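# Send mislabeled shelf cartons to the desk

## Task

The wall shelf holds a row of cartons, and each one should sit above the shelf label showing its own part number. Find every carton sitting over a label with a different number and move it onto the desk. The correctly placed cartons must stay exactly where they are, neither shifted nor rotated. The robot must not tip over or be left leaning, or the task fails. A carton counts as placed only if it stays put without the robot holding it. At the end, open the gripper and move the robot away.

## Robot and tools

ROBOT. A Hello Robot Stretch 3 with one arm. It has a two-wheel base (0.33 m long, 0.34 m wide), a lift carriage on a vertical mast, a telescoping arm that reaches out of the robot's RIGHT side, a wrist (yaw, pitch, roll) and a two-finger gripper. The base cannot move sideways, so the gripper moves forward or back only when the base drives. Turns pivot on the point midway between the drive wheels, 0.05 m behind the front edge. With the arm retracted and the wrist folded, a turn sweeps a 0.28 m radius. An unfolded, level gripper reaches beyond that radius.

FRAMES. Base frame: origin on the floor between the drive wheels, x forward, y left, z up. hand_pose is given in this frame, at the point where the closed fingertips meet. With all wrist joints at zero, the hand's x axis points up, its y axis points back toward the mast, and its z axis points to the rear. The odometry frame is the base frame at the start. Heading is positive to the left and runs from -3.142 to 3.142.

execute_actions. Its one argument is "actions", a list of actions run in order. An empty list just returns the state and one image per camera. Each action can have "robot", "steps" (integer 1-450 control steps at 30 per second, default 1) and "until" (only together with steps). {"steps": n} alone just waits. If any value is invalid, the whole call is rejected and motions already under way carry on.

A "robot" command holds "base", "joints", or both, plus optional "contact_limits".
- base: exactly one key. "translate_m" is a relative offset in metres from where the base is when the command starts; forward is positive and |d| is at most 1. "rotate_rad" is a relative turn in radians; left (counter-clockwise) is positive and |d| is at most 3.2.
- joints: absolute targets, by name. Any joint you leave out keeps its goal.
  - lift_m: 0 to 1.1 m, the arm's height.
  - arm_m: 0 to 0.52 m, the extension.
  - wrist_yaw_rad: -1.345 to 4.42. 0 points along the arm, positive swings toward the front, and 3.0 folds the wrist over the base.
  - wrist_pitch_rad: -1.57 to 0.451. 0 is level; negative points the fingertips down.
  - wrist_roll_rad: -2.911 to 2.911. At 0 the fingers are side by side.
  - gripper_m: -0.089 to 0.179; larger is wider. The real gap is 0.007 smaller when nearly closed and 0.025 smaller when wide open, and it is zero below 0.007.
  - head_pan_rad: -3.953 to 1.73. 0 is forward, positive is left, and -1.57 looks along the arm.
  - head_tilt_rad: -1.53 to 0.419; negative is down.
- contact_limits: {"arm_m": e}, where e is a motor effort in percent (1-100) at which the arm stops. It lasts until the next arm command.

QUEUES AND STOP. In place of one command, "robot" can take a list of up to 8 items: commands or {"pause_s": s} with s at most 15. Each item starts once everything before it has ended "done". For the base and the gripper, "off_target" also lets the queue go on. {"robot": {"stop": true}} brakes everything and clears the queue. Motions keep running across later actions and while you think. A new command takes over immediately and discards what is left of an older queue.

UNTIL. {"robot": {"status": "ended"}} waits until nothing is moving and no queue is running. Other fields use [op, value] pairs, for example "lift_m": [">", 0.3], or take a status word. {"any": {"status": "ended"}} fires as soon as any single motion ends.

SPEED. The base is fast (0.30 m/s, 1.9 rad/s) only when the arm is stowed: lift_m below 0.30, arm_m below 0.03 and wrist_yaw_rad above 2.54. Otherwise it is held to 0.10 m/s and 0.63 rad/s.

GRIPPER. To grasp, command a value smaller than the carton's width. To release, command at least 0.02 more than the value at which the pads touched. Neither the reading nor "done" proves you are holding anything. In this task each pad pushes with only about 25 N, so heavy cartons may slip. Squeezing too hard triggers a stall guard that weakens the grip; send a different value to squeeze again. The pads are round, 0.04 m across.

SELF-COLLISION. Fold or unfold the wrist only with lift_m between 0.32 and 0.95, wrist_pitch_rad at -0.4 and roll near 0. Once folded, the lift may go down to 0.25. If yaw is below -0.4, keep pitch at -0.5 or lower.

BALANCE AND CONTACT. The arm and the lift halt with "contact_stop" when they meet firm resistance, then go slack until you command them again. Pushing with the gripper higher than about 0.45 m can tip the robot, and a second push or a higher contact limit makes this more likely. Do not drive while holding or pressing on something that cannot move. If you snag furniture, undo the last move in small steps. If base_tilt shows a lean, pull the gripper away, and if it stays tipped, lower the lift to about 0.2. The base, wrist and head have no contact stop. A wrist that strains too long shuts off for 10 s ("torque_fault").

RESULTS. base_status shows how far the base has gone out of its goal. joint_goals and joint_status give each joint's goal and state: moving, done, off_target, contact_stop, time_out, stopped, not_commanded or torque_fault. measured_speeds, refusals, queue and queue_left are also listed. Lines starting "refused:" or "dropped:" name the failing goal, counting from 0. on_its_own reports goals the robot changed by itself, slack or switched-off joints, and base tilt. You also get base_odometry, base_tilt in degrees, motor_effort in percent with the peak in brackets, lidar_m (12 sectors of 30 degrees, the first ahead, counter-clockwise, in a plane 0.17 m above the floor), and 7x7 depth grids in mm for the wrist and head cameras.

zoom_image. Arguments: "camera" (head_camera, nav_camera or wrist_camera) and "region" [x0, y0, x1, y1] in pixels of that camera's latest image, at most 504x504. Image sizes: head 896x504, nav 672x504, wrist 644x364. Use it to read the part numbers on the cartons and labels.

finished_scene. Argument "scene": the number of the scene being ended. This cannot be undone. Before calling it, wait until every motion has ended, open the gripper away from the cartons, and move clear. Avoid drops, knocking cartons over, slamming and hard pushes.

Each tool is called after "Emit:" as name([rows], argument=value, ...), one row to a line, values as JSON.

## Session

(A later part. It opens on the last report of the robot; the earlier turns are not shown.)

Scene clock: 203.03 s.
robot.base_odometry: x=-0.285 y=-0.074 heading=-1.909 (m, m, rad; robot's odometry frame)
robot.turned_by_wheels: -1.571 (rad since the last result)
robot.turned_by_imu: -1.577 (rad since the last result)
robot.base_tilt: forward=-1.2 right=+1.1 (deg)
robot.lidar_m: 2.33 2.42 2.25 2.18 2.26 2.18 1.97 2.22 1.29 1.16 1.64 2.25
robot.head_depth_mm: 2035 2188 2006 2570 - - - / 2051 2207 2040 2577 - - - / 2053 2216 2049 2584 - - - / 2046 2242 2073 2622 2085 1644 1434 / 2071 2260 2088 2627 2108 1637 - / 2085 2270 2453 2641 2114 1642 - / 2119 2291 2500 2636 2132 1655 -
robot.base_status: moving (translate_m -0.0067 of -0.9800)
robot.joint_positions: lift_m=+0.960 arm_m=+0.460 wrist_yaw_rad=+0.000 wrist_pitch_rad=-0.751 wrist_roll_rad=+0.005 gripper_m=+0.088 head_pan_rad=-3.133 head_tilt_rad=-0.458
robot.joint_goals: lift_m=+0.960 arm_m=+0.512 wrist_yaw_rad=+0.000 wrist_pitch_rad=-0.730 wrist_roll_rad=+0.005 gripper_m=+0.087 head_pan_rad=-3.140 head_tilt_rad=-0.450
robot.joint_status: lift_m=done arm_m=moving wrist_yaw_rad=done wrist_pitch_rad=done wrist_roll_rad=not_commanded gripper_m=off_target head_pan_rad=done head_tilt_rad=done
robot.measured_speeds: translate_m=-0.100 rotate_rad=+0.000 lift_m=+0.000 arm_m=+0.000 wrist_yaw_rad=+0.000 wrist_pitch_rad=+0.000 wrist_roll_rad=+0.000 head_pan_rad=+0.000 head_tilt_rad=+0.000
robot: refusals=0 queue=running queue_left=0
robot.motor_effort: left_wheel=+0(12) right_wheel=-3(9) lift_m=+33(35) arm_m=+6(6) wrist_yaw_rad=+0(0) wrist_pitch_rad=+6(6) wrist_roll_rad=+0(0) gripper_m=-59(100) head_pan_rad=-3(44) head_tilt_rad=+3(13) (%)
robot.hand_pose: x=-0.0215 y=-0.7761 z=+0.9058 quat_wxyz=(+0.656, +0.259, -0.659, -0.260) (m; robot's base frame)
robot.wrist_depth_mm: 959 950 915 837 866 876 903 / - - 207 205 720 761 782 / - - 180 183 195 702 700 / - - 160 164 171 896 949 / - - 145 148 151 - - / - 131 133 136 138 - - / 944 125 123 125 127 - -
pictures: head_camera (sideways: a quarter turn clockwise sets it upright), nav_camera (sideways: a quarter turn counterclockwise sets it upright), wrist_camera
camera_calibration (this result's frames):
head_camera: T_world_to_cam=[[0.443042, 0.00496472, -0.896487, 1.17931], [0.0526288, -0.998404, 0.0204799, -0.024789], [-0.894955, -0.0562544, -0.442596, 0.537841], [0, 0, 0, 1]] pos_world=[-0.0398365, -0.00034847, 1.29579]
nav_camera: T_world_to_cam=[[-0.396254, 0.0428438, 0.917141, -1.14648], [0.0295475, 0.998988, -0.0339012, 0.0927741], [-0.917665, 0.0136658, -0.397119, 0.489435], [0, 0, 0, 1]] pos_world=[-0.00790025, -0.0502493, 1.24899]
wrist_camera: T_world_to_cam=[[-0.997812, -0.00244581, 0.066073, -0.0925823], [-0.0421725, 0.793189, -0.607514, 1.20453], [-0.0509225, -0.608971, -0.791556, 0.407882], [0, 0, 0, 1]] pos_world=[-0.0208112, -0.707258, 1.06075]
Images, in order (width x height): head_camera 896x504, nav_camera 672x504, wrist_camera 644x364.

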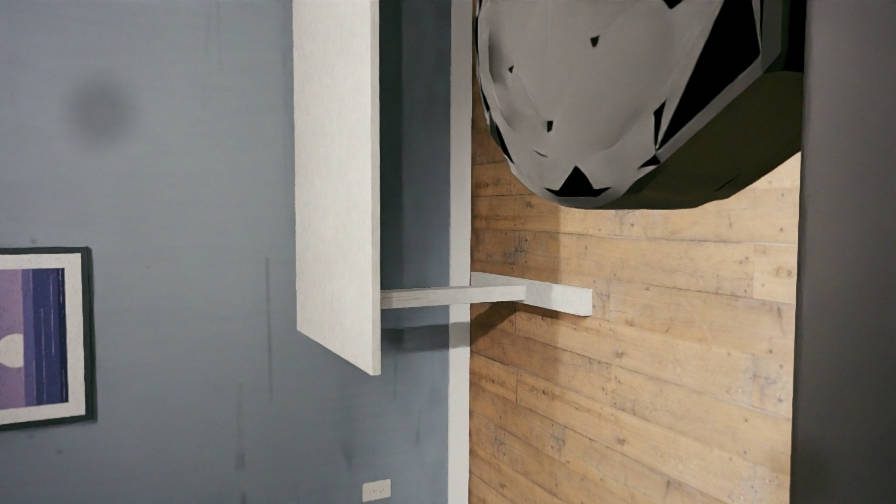

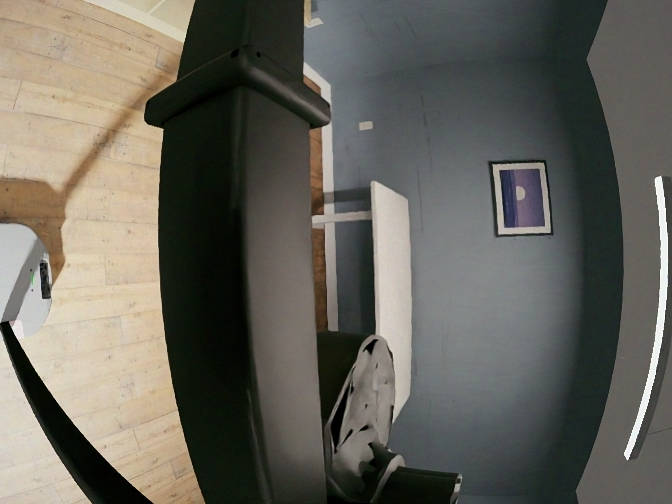

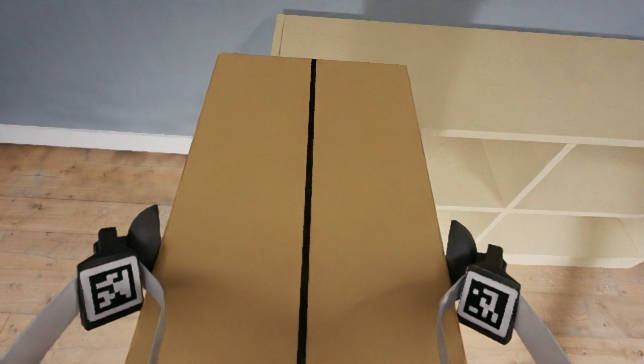

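Emit:
execute_actions([
  {"robot":{"joints":{"head_tilt_rad":-0.55,"head_pan_rad":-3.0}},"steps":400,"until":{"robot":{"status":"ended"}}},
])

Scene clock: 213.43 s.
robot.base_odometry: x=+0.038 y=+0.844 heading=-1.909 (m, m, rad; robot's odometry frame)
robot.turned_by_wheels: +0.000 (rad since the last result)
robot.turned_by_imu: +0.006 (rad since the last result)
robot.base_tilt: forward=-0.8 right=+1.4 (deg)
robot.lidar_m: 3.28 3.04 2.26 2.16 1.40 1.37 1.01 1.02 1.62 1.18 1.24 2.25
robot.head_depth_mm: 1185 1291 1383 1182 - - - / 1203 1317 1412 1134 - 1551 - / 1231 1343 1437 1086 888 1588 - / 1247 1371 1473 1093 894 1562 - / 1274 1400 1510 1102 930 1617 - / 1290 1420 1586 1699 936 1620 - / 1323 1454 1612 1823 1842 1657 -
robot.base_status: done (translate_m -0.9800 of -0.9800)
robot.joint_positions: lift_m=+0.960 arm_m=+0.512 wrist_yaw_rad=+0.000 wrist_pitch_rad=-0.751 wrist_roll_rad=+0.005 gripper_m=+0.088 head_pan_rad=-3.007 head_tilt_rad=-0.543
robot.joint_goals: lift_m=+0.960 arm_m=+0.512 wrist_yaw_rad=+0.000 wrist_pitch_rad=-0.730 wrist_roll_rad=+0.005 gripper_m=+0.087 head_pan_rad=-3.000 head_tilt_rad=-0.550
robot.joint_status: lift_m=done arm_m=done wrist_yaw_rad=done wrist_pitch_rad=done wrist_roll_rad=not_commanded gripper_m=off_target head_pan_rad=done head_tilt_rad=done
robot.measured_speeds: translate_m=+0.000 rotate_rad=+0.000 lift_m=+0.000 arm_m=+0.000 wrist_yaw_rad=+0.000 wrist_pitch_rad=+0.000 wrist_roll_rad=+0.000 head_pan_rad=+0.000 head_tilt_rad=+0.000
robot: refusals=0 queue=done queue_left=0
robot.motor_effort: left_wheel=+0(1) right_wheel=-2(4) lift_m=+33(33) arm_m=+3(5) wrist_yaw_rad=-1(0) wrist_pitch_rad=+6(6) wrist_roll_rad=+0(0) gripper_m=-58(58) head_pan_rad=+4(18) head_tilt_rad=-4(15) (%)
robot.hand_pose: x=-0.0215 y=-0.8275 z=+0.9057 quat_wxyz=(+0.656, +0.259, -0.659, -0.260) (m; robot's base frame)
robot.wrist_depth_mm: 750 780 802 810 854 851 844 / 648 678 209 206 930 967 994 / 610 630 180 183 195 - - / 827 832 160 164 171 - - / - 832 146 148 151 - - / - 131 133 136 138 - - / 938 125 122 125 126 - -
pictures: head_camera (sideways: a quarter turn clockwise sets it upright), nav_camera (sideways: a quarter turn counterclockwise sets it upright), wrist_camera
camera_calibration (this result's frames):
head_camera: T_world_to_cam=[[0.512847, 0.0705315, -0.855578, 1.12553], [0.175647, -0.984157, 0.0241543, -0.0303206], [-0.840319, -0.162667, -0.517111, 0.634465], [0, 0, 0, 1]] pos_world=[-0.0387465, -0.00601923, 1.2918]
nav_camera: T_world_to_cam=[[-0.47434, -0.0174866, 0.880168, -1.09777], [-0.0933579, 0.995164, -0.0305411, 0.0891459], [-0.875378, -0.0966575, -0.473678, 0.5888], [0, 0, 0, 1]] pos_world=[0.00303039, -0.050999, 1.24784]
wrist_camera: T_world_to_cam=[[-0.997812, -0.00247939, 0.0660724, -0.0927294], [-0.0421853, 0.79335, -0.607302, 1.24517], [-0.0509128, -0.608761, -0.791719, 0.376899], [0, 0, 0, 1]] pos_world=[-0.0208096, -0.758647, 1.06072]
Images, in order (width x height): head_camera 896x504, nav_camera 672x504, wrist_camera 644x364.

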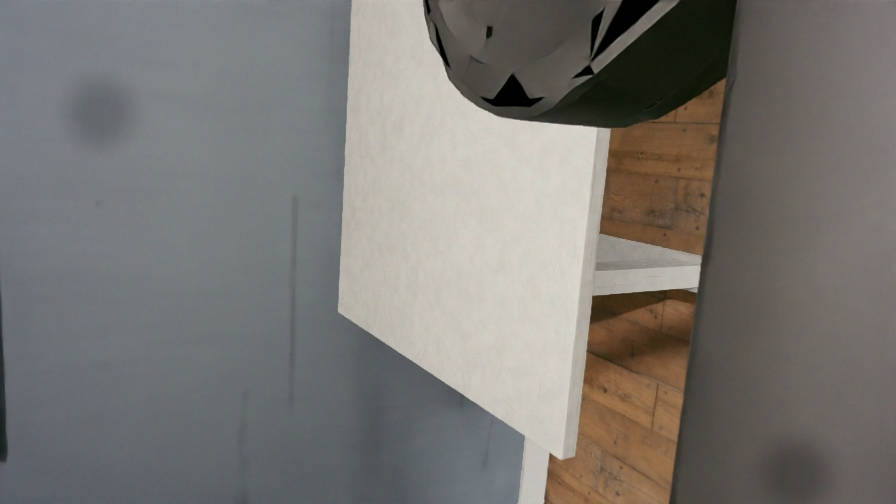

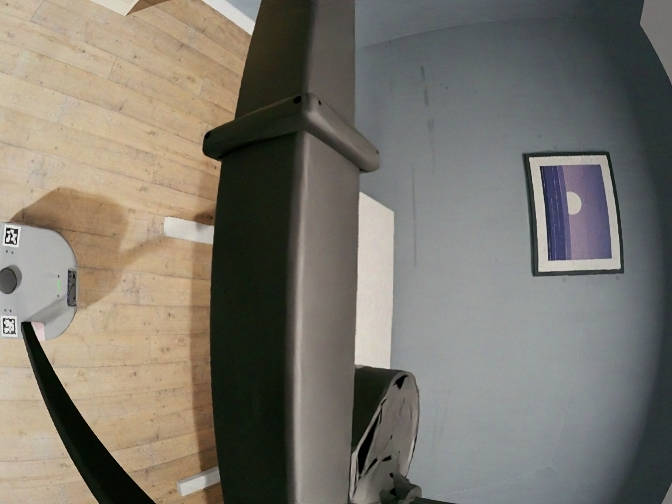

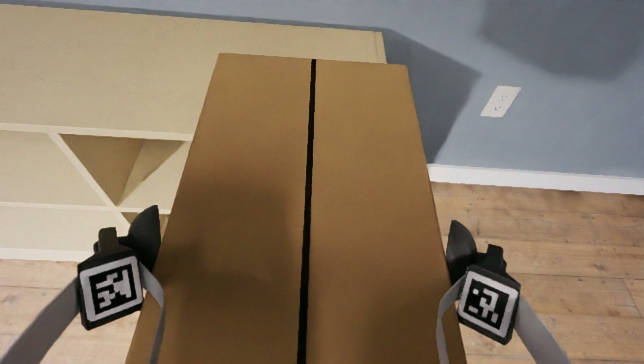

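Emit:
execute_actions([
  {"robot":{"base":{"rotate_rad":-1.28},"joints":{"lift_m":0.966,"head_tilt_rad":-0.55,"head_pan_rad":-1.6}},"steps":200,"until":{"robot":{"status":"ended"}}},
])

Scene clock: 232.23 s.
robot.base_odometry: x=+0.038 y=+0.844 heading=+3.094 (m, m, rad; robot's odometry frame)
robot.turned_by_wheels: -1.280 (rad since the last result)
robot.turned_by_imu: -1.292 (rad since the last result)
robot.base_tilt: forward=-0.7 right=+1.3 (deg)
robot.lidar_m: 1.24 1.55 3.29 3.30 2.47 2.16 2.18 1.37 1.45 1.01 1.73 1.18
robot.head_depth_mm: 1179 1271 - 1033 838 1496 1263 / 1212 1297 1432 1080 853 1508 1266 / 1246 1330 1480 790 857 1476 1273 / 1284 1409 1536 795 894 1477 1252 / 1327 1462 1618 1730 1712 1527 1278 / 1370 1509 1675 1908 1836 1528 1285 / 1424 1565 1747 1999 1912 1541 1283
robot.base_status: done (rotate_rad -1.2799 of -1.2800)
robot.joint_positions: lift_m=+0.966 arm_m=+0.512 wrist_yaw_rad=+0.000 wrist_pitch_rad=-0.751 wrist_roll_rad=+0.005 gripper_m=+0.088 head_pan_rad=-1.607 head_tilt_rad=-0.543
robot.joint_goals: lift_m=+0.966 arm_m=+0.512 wrist_yaw_rad=+0.000 wrist_pitch_rad=-0.730 wrist_roll_rad=+0.005 gripper_m=+0.087 head_pan_rad=-1.600 head_tilt_rad=-0.550
robot.joint_status: lift_m=done arm_m=done wrist_yaw_rad=done wrist_pitch_rad=done wrist_roll_rad=not_commanded gripper_m=off_target head_pan_rad=done head_tilt_rad=done
robot.measured_speeds: translate_m=+0.000 rotate_rad=+0.000 lift_m=+0.000 arm_m=+0.000 wrist_yaw_rad=+0.000 wrist_pitch_rad=+0.000 wrist_roll_rad=+0.000 head_pan_rad=+0.000 head_tilt_rad=+0.000
robot: refusals=0 queue=done queue_left=0
robot.motor_effort: left_wheel=+2(9) right_wheel=-2(10) lift_m=+33(36) arm_m=+2(3) wrist_yaw_rad=+0(0) wrist_pitch_rad=+6(6) wrist_roll_rad=+0(0) gripper_m=-58(58) head_pan_rad=+3(45) head_tilt_rad=-3(3) (%)
robot.hand_pose: x=-0.0215 y=-0.8275 z=+0.9117 quat_wxyz=(+0.656, +0.259, -0.659, -0.260) (m; robot's base frame)
robot.wrist_depth_mm: - 980 897 645 658 662 624 / - - 208 208 552 585 593 / - - 180 183 196 509 526 / - - 160 164 170 445 462 / - 382 146 148 151 406 412 / - 131 133 135 138 371 378 / 944 125 123 125 126 330 342
pictures: head_camera (sideways: a quarter turn clockwise sets it upright), nav_camera (sideways: a quarter turn counterclockwise sets it upright), wrist_camera
camera_calibration (this result's frames):
head_camera: T_world_to_cam=[[0.017574, 0.517826, -0.855306, 1.1282], [0.99969, 0.00600532, 0.0241764, -0.0353762], [0.0176556, -0.855465, -0.51756, 0.629815], [0, 0, 0, 1]] pos_world=[0.00441853, -0.0452121, 1.29178]
nav_camera: T_world_to_cam=[[-0.063312, -0.470885, 0.87992, -1.09995], [-0.996567, 0.0769611, -0.0305197, 0.0946275], [-0.0533483, -0.878831, -0.474141, 0.584388], [0, 0, 0, 1]] pos_world=[0.0558386, -0.0116547, 1.24784]
wrist_camera: T_world_to_cam=[[-0.997812, -0.00241419, 0.0660663, -0.0930764], [-0.0421189, 0.793482, -0.607134, 1.24876], [-0.0509567, -0.608588, -0.791848, 0.38187], [0, 0, 0, 1]] pos_world=[-0.0208177, -0.758689, 1.0667]
Images, in order (width x height): head_camera 896x504, nav_camera 672x504, wrist_camera 644x364.

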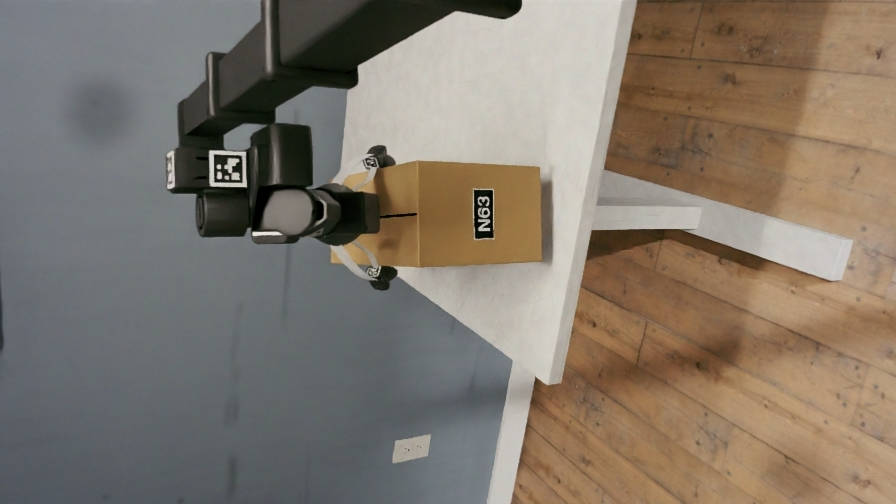

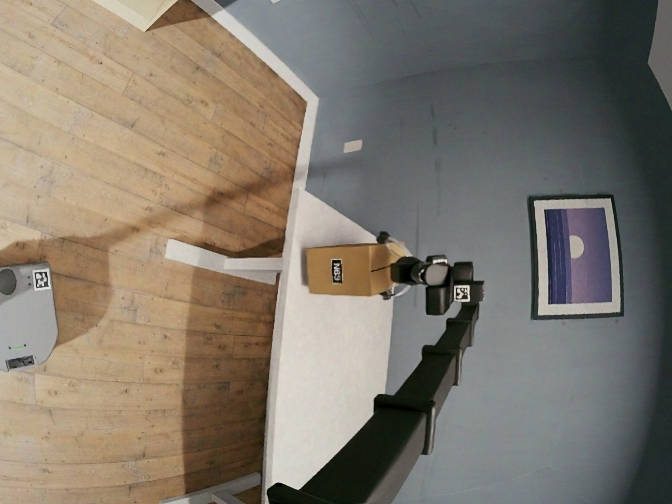

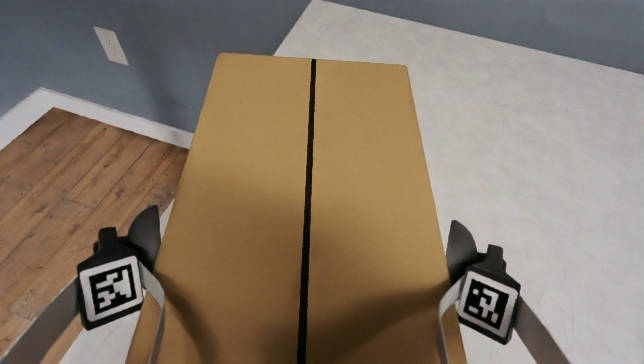

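Emit:
zoom_image(camera="head_camera", region=[480, 140, 640, 400])

Region (480, 140, 640, 400) of head_camera's 896x504 image, scaled by 1.938, with more detail than that image has; it fills the left 310 columns of this view, and the rest is white.

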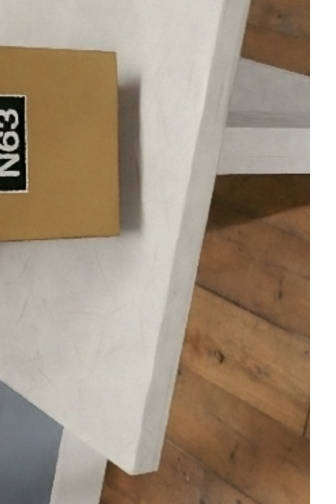

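Emit:
execute_actions([
  {"robot":{"joints":{"lift_m":0.931,"arm_m":0.515}},"steps":90,"until":{"robot":{"status":"ended"}}},
])

Scene clock: 246.47 s.
robot.base_odometry: x=+0.038 y=+0.844 heading=+3.094 (m, m, rad; robot's odometry frame)
robot.turned_by_wheels: +0.000 (rad since the last result)
robot.turned_by_imu: +0.000 (rad since the last result)
robot.base_tilt: forward=-0.7 right=+1.2 (deg)
robot.lidar_m: 1.24 1.55 3.28 3.31 2.47 2.16 2.18 1.37 1.45 1.01 1.73 1.18
robot.head_depth_mm: 1178 1281 1368 - 821 1504 1263 / 1212 1306 1389 1074 856 1514 1265 / 1250 1348 - 796 852 1472 1269 / 1282 1412 1550 815 896 1480 1248 / 1323 1461 1616 1734 1714 1528 1278 / 1365 1511 1678 1897 1844 1525 1277 / 1418 1559 1757 1990 1900 1546 1293
robot.base_status: done (rotate_rad -1.2799 of -1.2800)
robot.joint_positions: lift_m=+0.931 arm_m=+0.515 wrist_yaw_rad=+0.000 wrist_pitch_rad=-0.746 wrist_roll_rad=+0.005 gripper_m=+0.088 head_pan_rad=-1.607 head_tilt_rad=-0.543
robot.joint_goals: lift_m=+0.931 arm_m=+0.515 wrist_yaw_rad=+0.000 wrist_pitch_rad=-0.730 wrist_roll_rad=+0.005 gripper_m=+0.087 head_pan_rad=-1.600 head_tilt_rad=-0.550
robot.joint_status: lift_m=done arm_m=done wrist_yaw_rad=done wrist_pitch_rad=done wrist_roll_rad=not_commanded gripper_m=off_target head_pan_rad=done head_tilt_rad=done
robot.measured_speeds: translate_m=+0.000 rotate_rad=+0.000 lift_m=+0.000 arm_m=+0.000 wrist_yaw_rad=+0.000 wrist_pitch_rad=+0.000 wrist_roll_rad=+0.000 head_pan_rad=+0.000 head_tilt_rad=+0.000
robot: refusals=0 queue=done queue_left=0
robot.motor_effort: left_wheel=+2(2) right_wheel=-2(3) lift_m=+14(33) arm_m=+3(4) wrist_yaw_rad=+0(0) wrist_pitch_rad=+4(6) wrist_roll_rad=+0(0) gripper_m=-59(59) head_pan_rad=+2(3) head_tilt_rad=-4(4) (%)
robot.hand_pose: x=-0.0215 y=-0.8314 z=+0.8785 quat_wxyz=(+0.657, +0.257, -0.660, -0.259) (m; robot's base frame)
robot.wrist_depth_mm: - 984 868 590 604 624 629 / - - 212 210 507 534 551 / - - 182 186 199 465 473 / - - 161 164 173 408 420 / - 352 146 148 152 364 375 / - 131 133 135 137 336 337 / 280 124 122 124 126 298 310
pictures: head_camera (sideways: a quarter turn clockwise sets it upright), nav_camera (sideways: a quarter turn counterclockwise sets it upright), wrist_camera
camera_calibration (this result's frames):
head_camera: T_world_to_cam=[[0.0175738, 0.517826, -0.855305, 1.1282], [0.99969, 0.00600568, 0.0241764, -0.0353762], [0.0176559, -0.855465, -0.51756, 0.629815], [0, 0, 0, 1]] pos_world=[0.00441855, -0.0452121, 1.29178]
nav_camera: T_world_to_cam=[[-0.0633119, -0.470885, 0.87992, -1.09995], [-0.996567, 0.0769607, -0.0305197, 0.0946275], [-0.053348, -0.878831, -0.474141, 0.584388], [0, 0, 0, 1]] pos_world=[0.0558386, -0.0116547, 1.24784]
wrist_camera: T_world_to_cam=[[-0.997813, -0.00207264, 0.066075, -0.0906186], [-0.0421153, 0.790355, -0.6112, 1.23272], [-0.0509559, -0.612646, -0.788713, 0.347086], [0, 0, 0, 1]] pos_world=[-0.0208179, -0.761836, 1.03318]
Images, in order (width x height): head_camera 896x504, nav_camera 672x504, wrist_camera 644x364.

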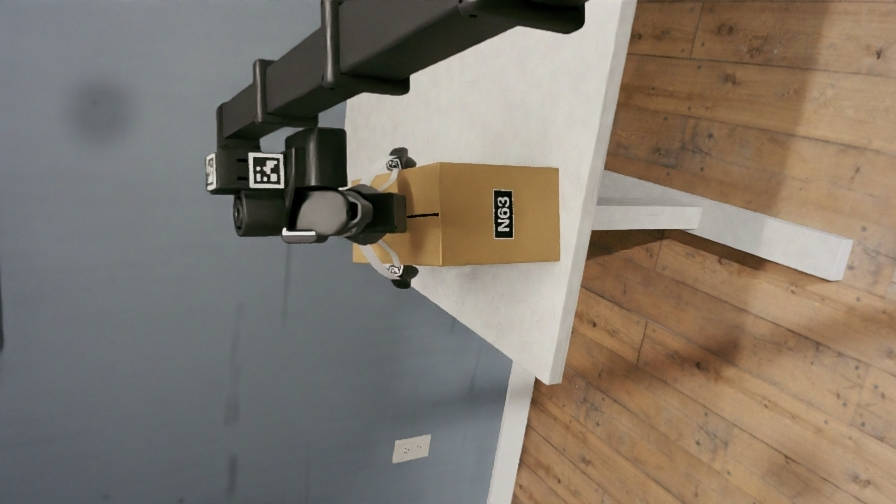

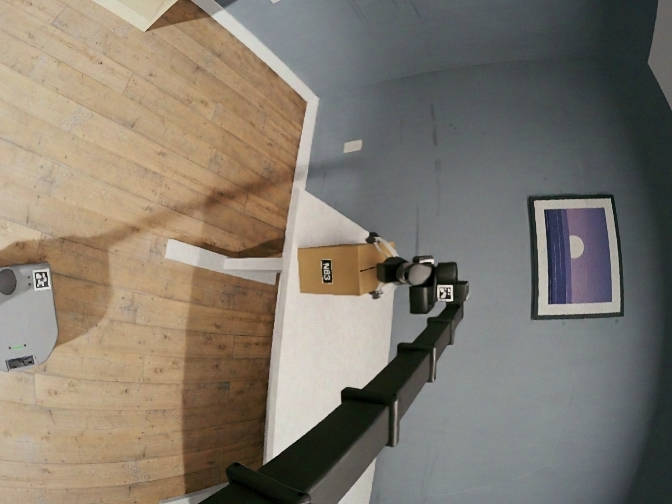

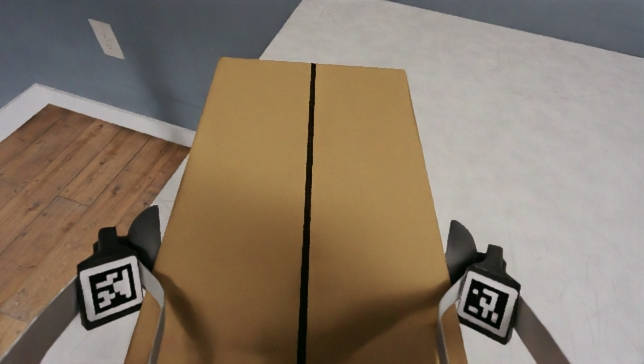

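Emit:
execute_actions([
  {"robot":{"joints":{"lift_m":0.929,"gripper_m":0.17}},"steps":120,"until":{"robot":{"status":"ended"}}},
])

Scene clock: 281.90 s.
robot.base_odometry: x=+0.038 y=+0.844 heading=+3.094 (m, m, rad; robot's odometry frame)
robot.turned_by_wheels: +0.000 (rad since the last result)
robot.turned_by_imu: +0.000 (rad since the last result)
robot.base_tilt: forward=-0.8 right=+1.4 (deg)
robot.lidar_m: 1.24 1.55 3.29 3.31 2.47 2.16 2.17 1.37 1.45 1.01 1.72 1.18
robot.head_depth_mm: 1177 1284 1381 - 823 1505 1267 / 1213 1313 1388 1077 853 1505 1270 / 1247 1348 - 798 857 1472 1276 / 1289 1411 1556 819 893 1477 1248 / 1325 1451 1626 1746 1718 1525 1280 / 1370 1504 1673 1906 1821 1535 1286 / 1415 1570 1749 1985 1909 1535 1284
robot.base_status: done (rotate_rad -1.2799 of -1.2800)
robot.joint_positions: lift_m=+0.929 arm_m=+0.515 wrist_yaw_rad=+0.000 wrist_pitch_rad=-0.740 wrist_roll_rad=+0.005 gripper_m=+0.170 head_pan_rad=-1.607 head_tilt_rad=-0.543
robot.joint_goals: lift_m=+0.929 arm_m=+0.515 wrist_yaw_rad=+0.000 wrist_pitch_rad=-0.730 wrist_roll_rad=+0.005 gripper_m=+0.170 head_pan_rad=-1.600 head_tilt_rad=-0.550
robot.joint_status: lift_m=done arm_m=done wrist_yaw_rad=done wrist_pitch_rad=done wrist_roll_rad=not_commanded gripper_m=done head_pan_rad=done head_tilt_rad=done
robot.measured_speeds: translate_m=+0.000 rotate_rad=+0.000 lift_m=+0.000 arm_m=+0.000 wrist_yaw_rad=+0.000 wrist_pitch_rad=+0.000 wrist_roll_rad=+0.000 head_pan_rad=+0.000 head_tilt_rad=+0.000
robot: refusals=0 queue=done queue_left=0
robot.motor_effort: left_wheel=+2(2) right_wheel=-3(2) lift_m=+15(16) arm_m=+3(3) wrist_yaw_rad=-1(0) wrist_pitch_rad=+2(4) wrist_roll_rad=+0(0) gripper_m=+1(97) head_pan_rad=+4(4) head_tilt_rad=-3(4) (%)
robot.hand_pose: x=-0.0215 y=-0.8327 z=+0.8776 quat_wxyz=(+0.658, +0.255, -0.660, -0.257) (m; robot's base frame)
robot.wrist_depth_mm: - 967 875 587 613 639 614 / - - 213 211 500 541 558 / - - 181 184 199 466 479 / - - 159 164 171 410 421 / - 330 144 148 152 371 374 / - 135 132 134 137 - 338 / 279 121 120 123 125 298 308
pictures: head_camera (sideways: a quarter turn clockwise sets it upright), nav_camera (sideways: a quarter turn counterclockwise sets it upright), wrist_camera
camera_calibration (this result's frames):
head_camera: T_world_to_cam=[[0.0175739, 0.517826, -0.855305, 1.1282], [0.99969, 0.00600544, 0.0241764, -0.0353762], [0.0176557, -0.855465, -0.51756, 0.629815], [0, 0, 0, 1]] pos_world=[0.00441854, -0.0452121, 1.29178]
nav_camera: T_world_to_cam=[[-0.063312, -0.470885, 0.87992, -1.09995], [-0.996567, 0.076961, -0.0305197, 0.0946275], [-0.0533482, -0.878831, -0.474141, 0.584388], [0, 0, 0, 1]] pos_world=[0.0558386, -0.0116547, 1.24784]
wrist_camera: T_world_to_cam=[[-0.997812, -0.00164611, 0.0660876, -0.0902162], [-0.0421199, 0.786342, -0.616354, 1.23434], [-0.0509529, -0.617789, -0.784691, 0.337792], [0, 0, 0, 1]] pos_world=[-0.0208173, -0.762076, 1.03181]
Images, in order (width x height): head_camera 896x504, nav_camera 672x504, wrist_camera 644x364.

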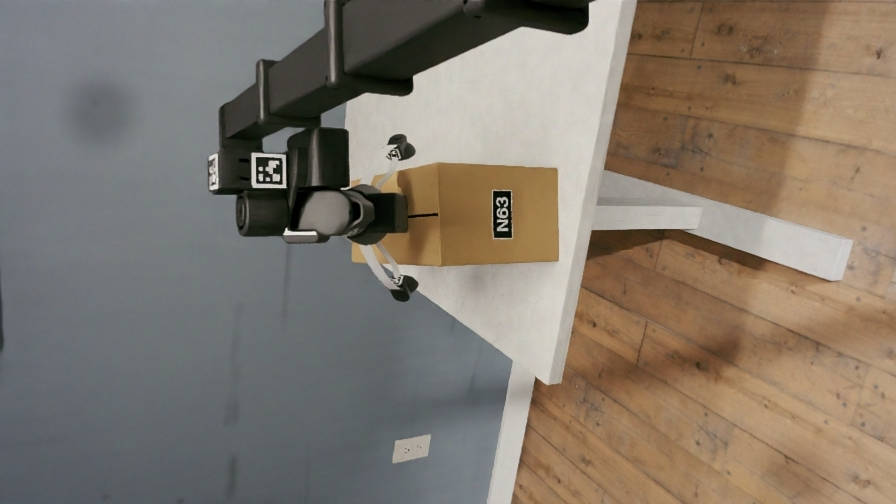

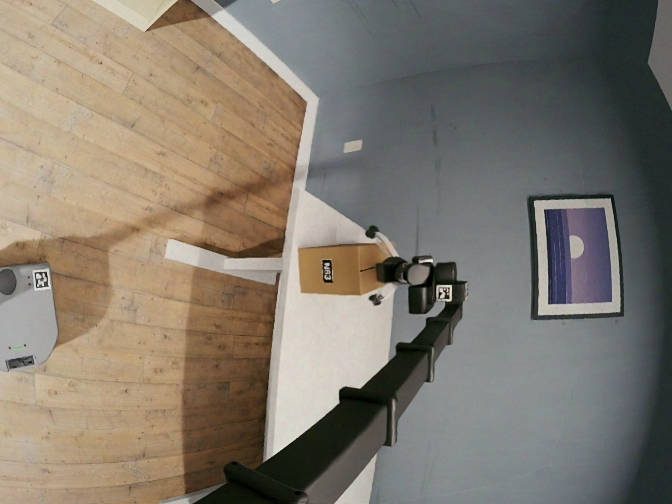

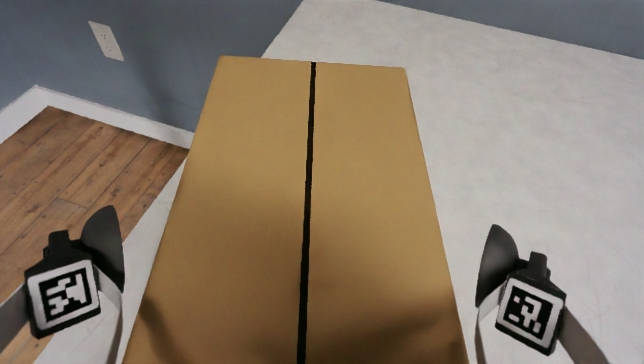

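Emit:
execute_actions([
  {"robot":{"joints":{"wrist_pitch_rad":-0.25,"arm_m":0.0}},"steps":60,"until":{"robot":{"wrist_pitch_rad":[">",-0.44]}}},
  {"robot":{"base":{"rotate_rad":1.55}},"steps":90,"until":{"robot":{"rotate_rad":[">",0.2]}}},
  {"robot":{"joints":{"lift_m":0.285}},"steps":90,"until":{"robot":{"rotate_rad":[">",0.42]}}},
  {"robot":{"joints":{"wrist_pitch_rad":-0.4,"wrist_yaw_rad":3.0,"gripper_m":0.04}},"steps":150,"until":{"robot":{"base_status":["!=","moving"]}}},
  {"robot":{"base":{"translate_m":1.0}},"steps":300,"until":{"robot":{"y":["<",0.146]}}},
  {"robot":{"base":{"translate_m":1.0}},"steps":300,"until":{"robot":{"y":["<",-0.6225]}}},
  {"robot":{"base":{"translate_m":0.988}},"steps":300,"until":{"robot":{"y":["<",-1.214]}}},
  {"robot":{"joints":{"lift_m":0.917}},"steps":100,"until":{"robot":{"lift_m":[">",0.34]}}},
  {"robot":{"joints":{"wrist_yaw_rad":0,"arm_m":0.32}},"steps":150,"until":{"robot":{"wrist_yaw_rad":["<",1.5]}}},
  {"robot":{"joints":{"wrist_pitch_rad":-0.73,"gripper_m":0.157}},"steps":150,"until":{"robot":{"base_status":["!=","moving"]}}},
  {"robot":{"base":{"rotate_rad":1.289}},"steps":250,"until":{"robot":{"status":"ended"}}},
])

Scene clock: 319.93 s.
robot.base_odometry: x=-0.130 y=-1.618 heading=-0.350 (m, m, rad; robot's odometry frame)
robot.turned_by_wheels: +2.839 (rad since the last result)
robot.turned_by_imu: +2.864 (rad since the last result)
robot.base_tilt: forward=-0.7 right=+1.2 (deg)
robot.lidar_m: 1.51 1.56 2.13 3.38 2.66 2.27 2.25 1.34 0.98 0.94 0.98 1.34
robot.head_depth_mm: 777 851 927 - 883 1380 1265 / 779 851 916 799 872 1380 1267 / 779 855 914 - 871 1376 1273 / 779 853 941 966 900 1380 1276 / 779 853 944 884 858 1384 1282 / 779 855 942 1037 905 1384 1281 / 780 855 946 1058 1198 1378 1287
robot.base_status: done (rotate_rad +1.2889 of +1.2890)
robot.joint_positions: lift_m=+0.917 arm_m=+0.320 wrist_yaw_rad=+0.001 wrist_pitch_rad=-0.741 wrist_roll_rad=+0.005 gripper_m=+0.157 head_pan_rad=-1.607 head_tilt_rad=-0.543
robot.joint_goals: lift_m=+0.917 arm_m=+0.320 wrist_yaw_rad=+0.000 wrist_pitch_rad=-0.730 wrist_roll_rad=+0.005 gripper_m=+0.157 head_pan_rad=-1.600 head_tilt_rad=-0.550
robot.joint_status: lift_m=done arm_m=done wrist_yaw_rad=done wrist_pitch_rad=done wrist_roll_rad=not_commanded gripper_m=done head_pan_rad=done head_tilt_rad=done
robot.measured_speeds: translate_m=+0.000 rotate_rad=+0.000 lift_m=+0.000 arm_m=+0.000 wrist_yaw_rad=+0.000 wrist_pitch_rad=+0.000 wrist_roll_rad=+0.000 head_pan_rad=+0.000 head_tilt_rad=+0.000
robot: refusals=0 queue=done queue_left=0
robot.motor_effort: left_wheel=-2(9) right_wheel=+0(9) lift_m=+32(33) arm_m=+3(5) wrist_yaw_rad=+0(5) wrist_pitch_rad=+3(6) wrist_roll_rad=+0(0) gripper_m=+1(100) head_pan_rad=+3(3) head_tilt_rad=-4(4) (%)
robot.hand_pose: x=-0.0214 y=-0.6375 z=+0.8646 quat_wxyz=(+0.658, +0.256, -0.660, -0.257) (m; robot's base frame)
robot.wrist_depth_mm: 401 326 358 350 380 375 378 / 370 281 310 298 329 318 339 / 244 249 290 260 292 274 295 / 226 227 265 233 284 246 249 / 283 266 304 270 306 263 265 / 958 361 377 365 374 - 360 / 893 922 951 949 977 953 -
pictures: head_camera (sideways: a quarter turn clockwise sets it upright), nav_camera (sideways: a quarter turn counterclockwise sets it upright), wrist_camera
camera_calibration (this result's frames):
head_camera: T_world_to_cam=[[0.0174146, 0.517918, -0.855253, 1.12813], [0.999688, 0.00631664, 0.0241807, -0.0353817], [0.017926, -0.855407, -0.517647, 0.629927], [0, 0, 0, 1]] pos_world=[0.00443276, -0.0452116, 1.29177]
nav_camera: T_world_to_cam=[[-0.0631675, -0.470994, 0.879872, -1.09989], [-0.996591, 0.0766514, -0.0305155, 0.0946222], [-0.0530707, -0.8788, -0.474231, 0.584503], [0, 0, 0, 1]] pos_world=[0.0558425, -0.0116336, 1.24784]
wrist_camera: T_world_to_cam=[[-0.997811, -0.00223566, 0.0660885, -0.0893189], [-0.0425457, 0.786797, -0.615744, 1.07264], [-0.0506216, -0.617208, -0.78517, 0.448924], [0, 0, 0, 1]] pos_world=[-0.020762, -0.567067, 1.01885]
Images, in order (width x height): head_camera 896x504, nav_camera 672x504, wrist_camera 644x364.

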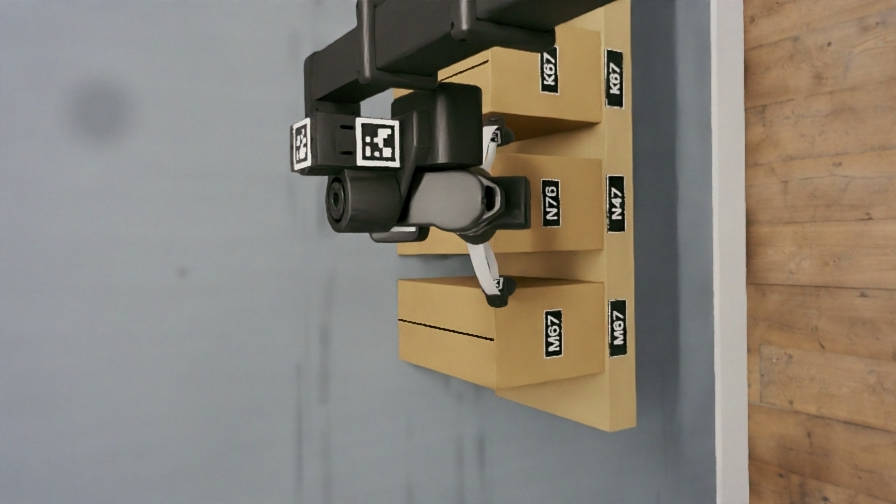

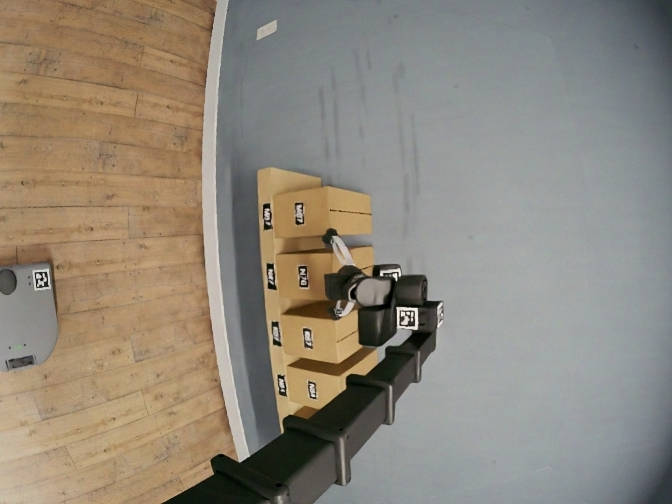

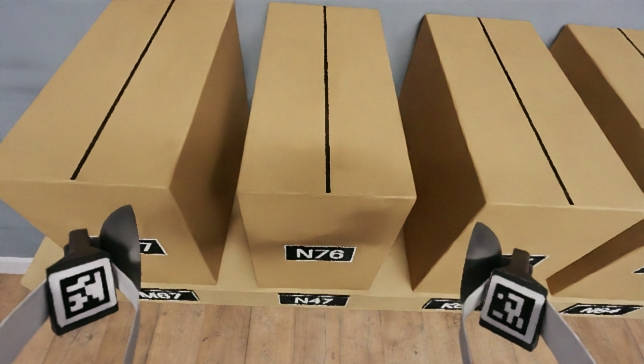

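Emit:
zoom_image(camera="wrist_camera", region=[150, 150, 500, 250])

Emit:
zoom_image(camera="wrist_camera", region=[210, 0, 450, 60])

Region (150, 150, 500, 250) of wrist_camera's 644x364 image, scaled by 1.440; it fills the top 144 rows of this view, and the rest is white.

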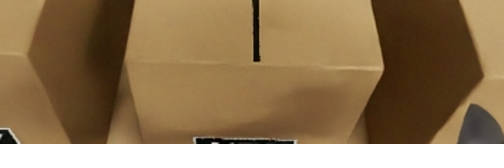

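Region (210, 0, 450, 60) of wrist_camera's 644x364 image, scaled by 2.100; it fills the top 126 rows of this view, and the rest is white.

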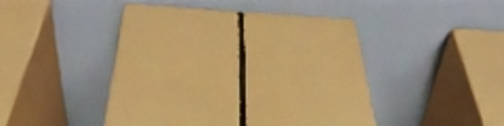

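Emit:
execute_actions([
  {"robot":{"base":{"translate_m":-0.0155},"joints":{"arm_m":0.504}},"steps":120,"until":{"robot":{"status":"ended"}}},
])

Scene clock: 332.97 s.
robot.base_odometry: x=-0.145 y=-1.612 heading=-0.350 (m, m, rad; robot's odometry frame)
robot.turned_by_wheels: +0.000 (rad since the last result)
robot.turned_by_imu: +0.000 (rad since the last result)
robot.base_tilt: forward=-0.8 right=+1.2 (deg)
robot.lidar_m: 1.52 1.57 2.16 3.35 2.66 2.26 2.24 1.34 0.98 0.94 0.98 1.34
robot.head_depth_mm: 778 851 921 - 865 1371 1268 / 780 853 - 867 876 1383 1266 / 779 848 - 915 884 1376 1275 / 779 852 942 917 884 1377 1273 / 778 854 947 893 872 1378 1285 / 781 856 945 1025 904 1385 1285 / 781 854 943 1055 1199 1379 1290
robot.base_status: done (translate_m -0.0155 of -0.0155)
robot.joint_positions: lift_m=+0.917 arm_m=+0.504 wrist_yaw_rad=+0.000 wrist_pitch_rad=-0.741 wrist_roll_rad=+0.005 gripper_m=+0.157 head_pan_rad=-1.607 head_tilt_rad=-0.543
robot.joint_goals: lift_m=+0.917 arm_m=+0.504 wrist_yaw_rad=+0.000 wrist_pitch_rad=-0.730 wrist_roll_rad=+0.005 gripper_m=+0.157 head_pan_rad=-1.600 head_tilt_rad=-0.550
robot.joint_status: lift_m=done arm_m=done wrist_yaw_rad=done wrist_pitch_rad=done wrist_roll_rad=not_commanded gripper_m=done head_pan_rad=done head_tilt_rad=done
robot.measured_speeds: translate_m=+0.000 rotate_rad=+0.000 lift_m=+0.000 arm_m=+0.000 wrist_yaw_rad=+0.000 wrist_pitch_rad=+0.000 wrist_roll_rad=+0.000 head_pan_rad=+0.000 head_tilt_rad=+0.000
robot: refusals=0 queue=done queue_left=0
robot.motor_effort: left_wheel=-3(9) right_wheel=+1(3) lift_m=+32(32) arm_m=+3(2) wrist_yaw_rad=+0(1) wrist_pitch_rad=+3(3) wrist_roll_rad=+0(0) gripper_m=+0(0) head_pan_rad=+4(3) head_tilt_rad=-3(3) (%)
robot.hand_pose: x=-0.0215 y=-0.8214 z=+0.8645 quat_wxyz=(+0.658, +0.256, -0.660, -0.257) (m; robot's base frame)
robot.wrist_depth_mm: 207 207 207 206 206 203 202 / 238 239 238 236 234 233 233 / 241 249 260 260 266 265 272 / 218 229 231 232 298 242 251 / 198 244 206 208 266 223 220 / - 261 185 189 242 - 200 / 165 206 170 173 235 187 184
pictures: head_camera (sideways: a quarter turn clockwise sets it upright), nav_camera (sideways: a quarter turn counterclockwise sets it upright), wrist_camera
camera_calibration (this result's frames):
head_camera: T_world_to_cam=[[0.0174146, 0.517921, -0.855251, 1.12813], [0.999688, 0.00631668, 0.0241809, -0.0353819], [0.0179261, -0.855405, -0.517649, 0.629931], [0, 0, 0, 1]] pos_world=[0.00443277, -0.0452115, 1.29177]
nav_camera: T_world_to_cam=[[-0.0631675, -0.470997, 0.87987, -1.09989], [-0.996591, 0.0766514, -0.0305154, 0.0946221], [-0.0530706, -0.878798, -0.474234, 0.584507], [0, 0, 0, 1]] pos_world=[0.0558425, -0.0116334, 1.24784]
wrist_camera: T_world_to_cam=[[-0.997812, -0.00180395, 0.0660878, -0.0894495], [-0.0421826, 0.787085, -0.615401, 1.21722], [-0.0509066, -0.616842, -0.785439, 0.33589], [0, 0, 0, 1]] pos_world=[-0.0208093, -0.751024, 1.01881]
Images, in order (width x height): head_camera 896x504, nav_camera 672x504, wrist_camera 644x364.

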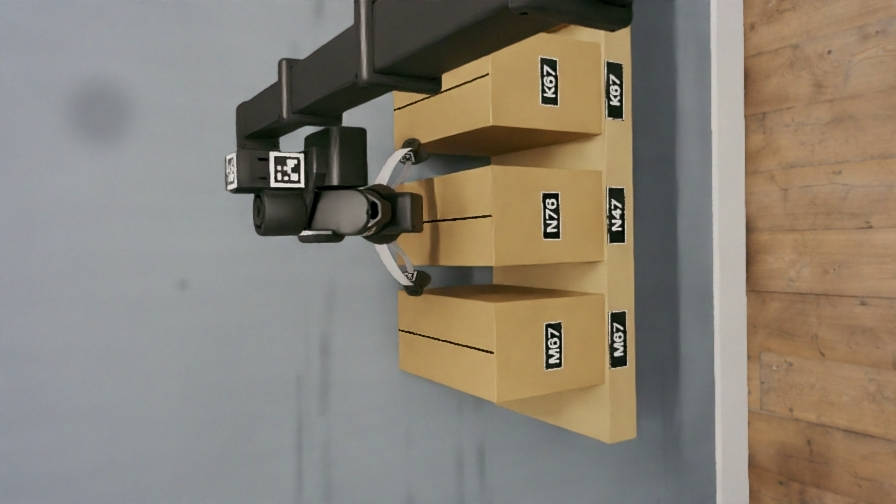

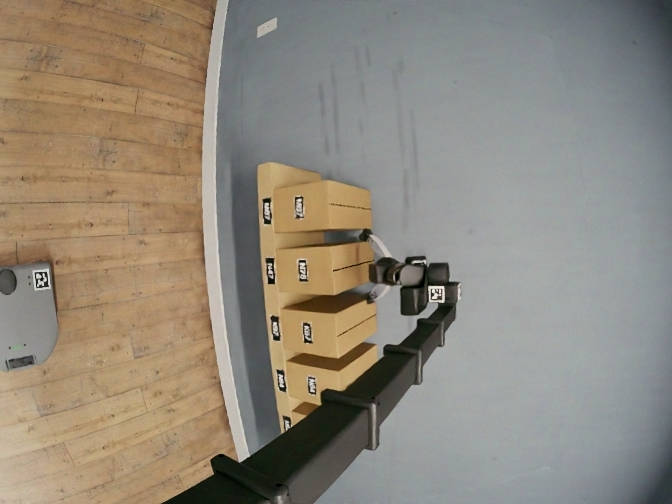

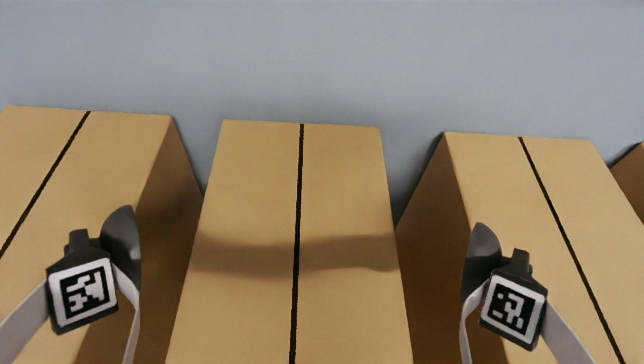

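Emit:
zoom_image(camera="wrist_camera", region=[40, 100, 340, 364])

Emit:
zoom_image(camera="wrist_camera", region=[270, 100, 570, 364])

Region (40, 100, 340, 364) of wrist_camera's 644x364 image, scaled by 1.680; it fills the top 444 rows of this view, and the rest is white.

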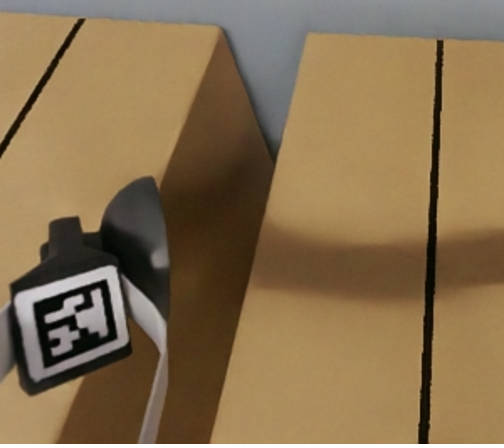

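Region (270, 100, 570, 364) of wrist_camera's 644x364 image, scaled by 1.680; it fills the top 444 rows of this view, and the rest is white.

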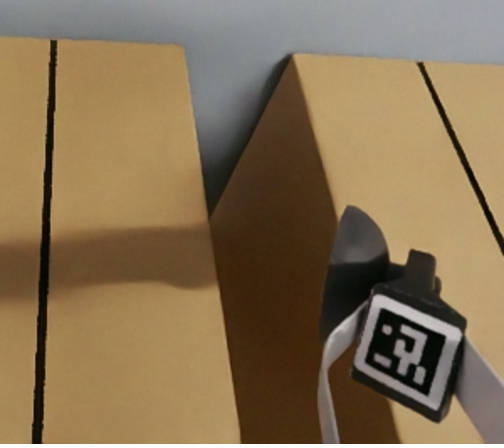

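Emit:
execute_actions([
  {"robot":{"joints":{"lift_m":0.8635}},"steps":120,"until":{"robot":{"status":"ended"}}},
])

Scene clock: 355.70 s.
robot.base_odometry: x=-0.145 y=-1.612 heading=-0.350 (m, m, rad; robot's odometry frame)
robot.turned_by_wheels: +0.000 (rad since the last result)
robot.turned_by_imu: +0.000 (rad since the last result)
robot.base_tilt: forward=-0.7 right=+1.2 (deg)
robot.lidar_m: 1.52 1.58 2.15 3.36 2.66 2.26 2.24 1.34 0.98 0.94 0.98 1.34
robot.head_depth_mm: 776 848 944 966 - 1386 1263 / 779 848 915 865 873 1375 1268 / 778 851 907 837 883 1377 1276 / 778 855 928 1005 884 1377 1274 / 779 855 946 893 874 1383 1280 / 780 854 946 1025 906 1382 1283 / 781 855 946 1058 1197 1381 1293
robot.base_status: done (translate_m -0.0155 of -0.0155)
robot.joint_positions: lift_m=+0.864 arm_m=+0.504 wrist_yaw_rad=+0.000 wrist_pitch_rad=-0.741 wrist_roll_rad=+0.005 gripper_m=+0.157 head_pan_rad=-1.607 head_tilt_rad=-0.543
robot.joint_goals: lift_m=+0.864 arm_m=+0.504 wrist_yaw_rad=+0.000 wrist_pitch_rad=-0.730 wrist_roll_rad=+0.005 gripper_m=+0.157 head_pan_rad=-1.600 head_tilt_rad=-0.550
robot.joint_status: lift_m=done arm_m=done wrist_yaw_rad=done wrist_pitch_rad=done wrist_roll_rad=not_commanded gripper_m=done head_pan_rad=done head_tilt_rad=done
robot.measured_speeds: translate_m=+0.000 rotate_rad=+0.000 lift_m=+0.000 arm_m=+0.000 wrist_yaw_rad=+0.000 wrist_pitch_rad=+0.000 wrist_roll_rad=+0.000 head_pan_rad=+0.000 head_tilt_rad=+0.000
robot: refusals=0 queue=done queue_left=0
robot.motor_effort: left_wheel=-3(3) right_wheel=+1(2) lift_m=+15(32) arm_m=+3(3) wrist_yaw_rad=-1(1) wrist_pitch_rad=+3(3) wrist_roll_rad=+0(0) gripper_m=+0(0) head_pan_rad=+3(4) head_tilt_rad=-3(3) (%)
robot.hand_pose: x=-0.0215 y=-0.8214 z=+0.8119 quat_wxyz=(+0.658, +0.256, -0.660, -0.257) (m; robot's base frame)
robot.wrist_depth_mm: 208 207 206 206 205 204 204 / 196 210 209 212 229 222 226 / 173 208 182 186 252 202 202 / 158 196 161 165 176 184 177 / 146 148 146 149 154 170 158 / - 131 132 135 139 - 143 / 154 122 122 124 126 187 132
pictures: head_camera (sideways: a quarter turn clockwise sets it upright), nav_camera (sideways: a quarter turn counterclockwise sets it upright), wrist_camera
camera_calibration (this result's frames):
head_camera: T_world_to_cam=[[0.0174146, 0.517921, -0.855251, 1.12813], [0.999688, 0.00631668, 0.0241809, -0.0353819], [0.0179261, -0.855405, -0.51765, 0.629931], [0, 0, 0, 1]] pos_world=[0.00443277, -0.0452115, 1.29177]
nav_camera: T_world_to_cam=[[-0.0631675, -0.470998, 0.87987, -1.09989], [-0.996591, 0.0766514, -0.0305154, 0.0946221], [-0.0530706, -0.878798, -0.474234, 0.584507], [0, 0, 0, 1]] pos_world=[0.0558425, -0.0116334, 1.24784]
wrist_camera: T_world_to_cam=[[-0.997812, -0.00180724, 0.0660877, -0.0859725], [-0.0421826, 0.787115, -0.615362, 1.1848], [-0.0509066, -0.616803, -0.78547, 0.294598], [0, 0, 0, 1]] pos_world=[-0.0208093, -0.751024, 0.966163]
Images, in order (width x height): head_camera 896x504, nav_camera 672x504, wrist_camera 644x364.

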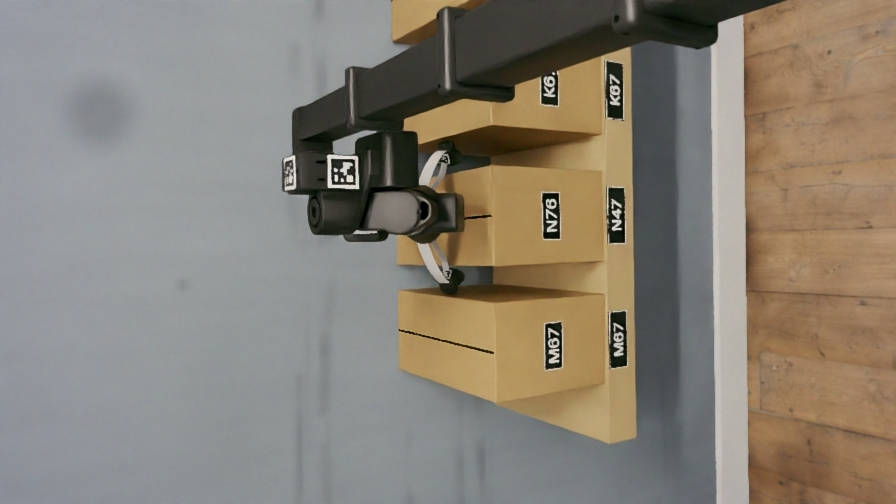

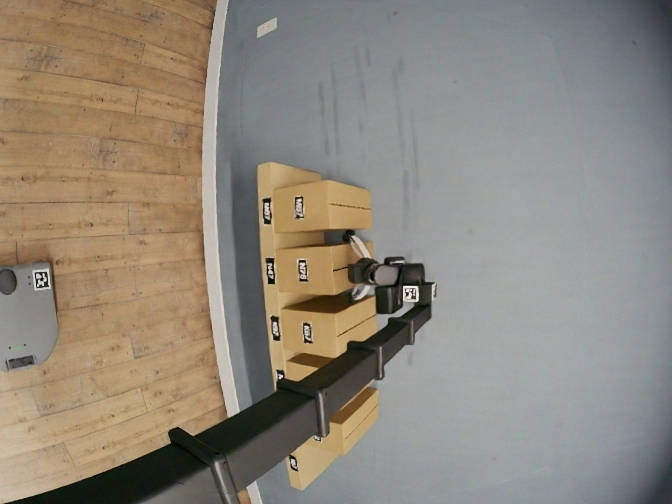

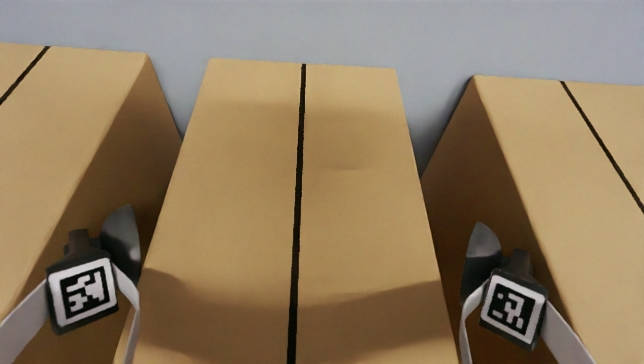

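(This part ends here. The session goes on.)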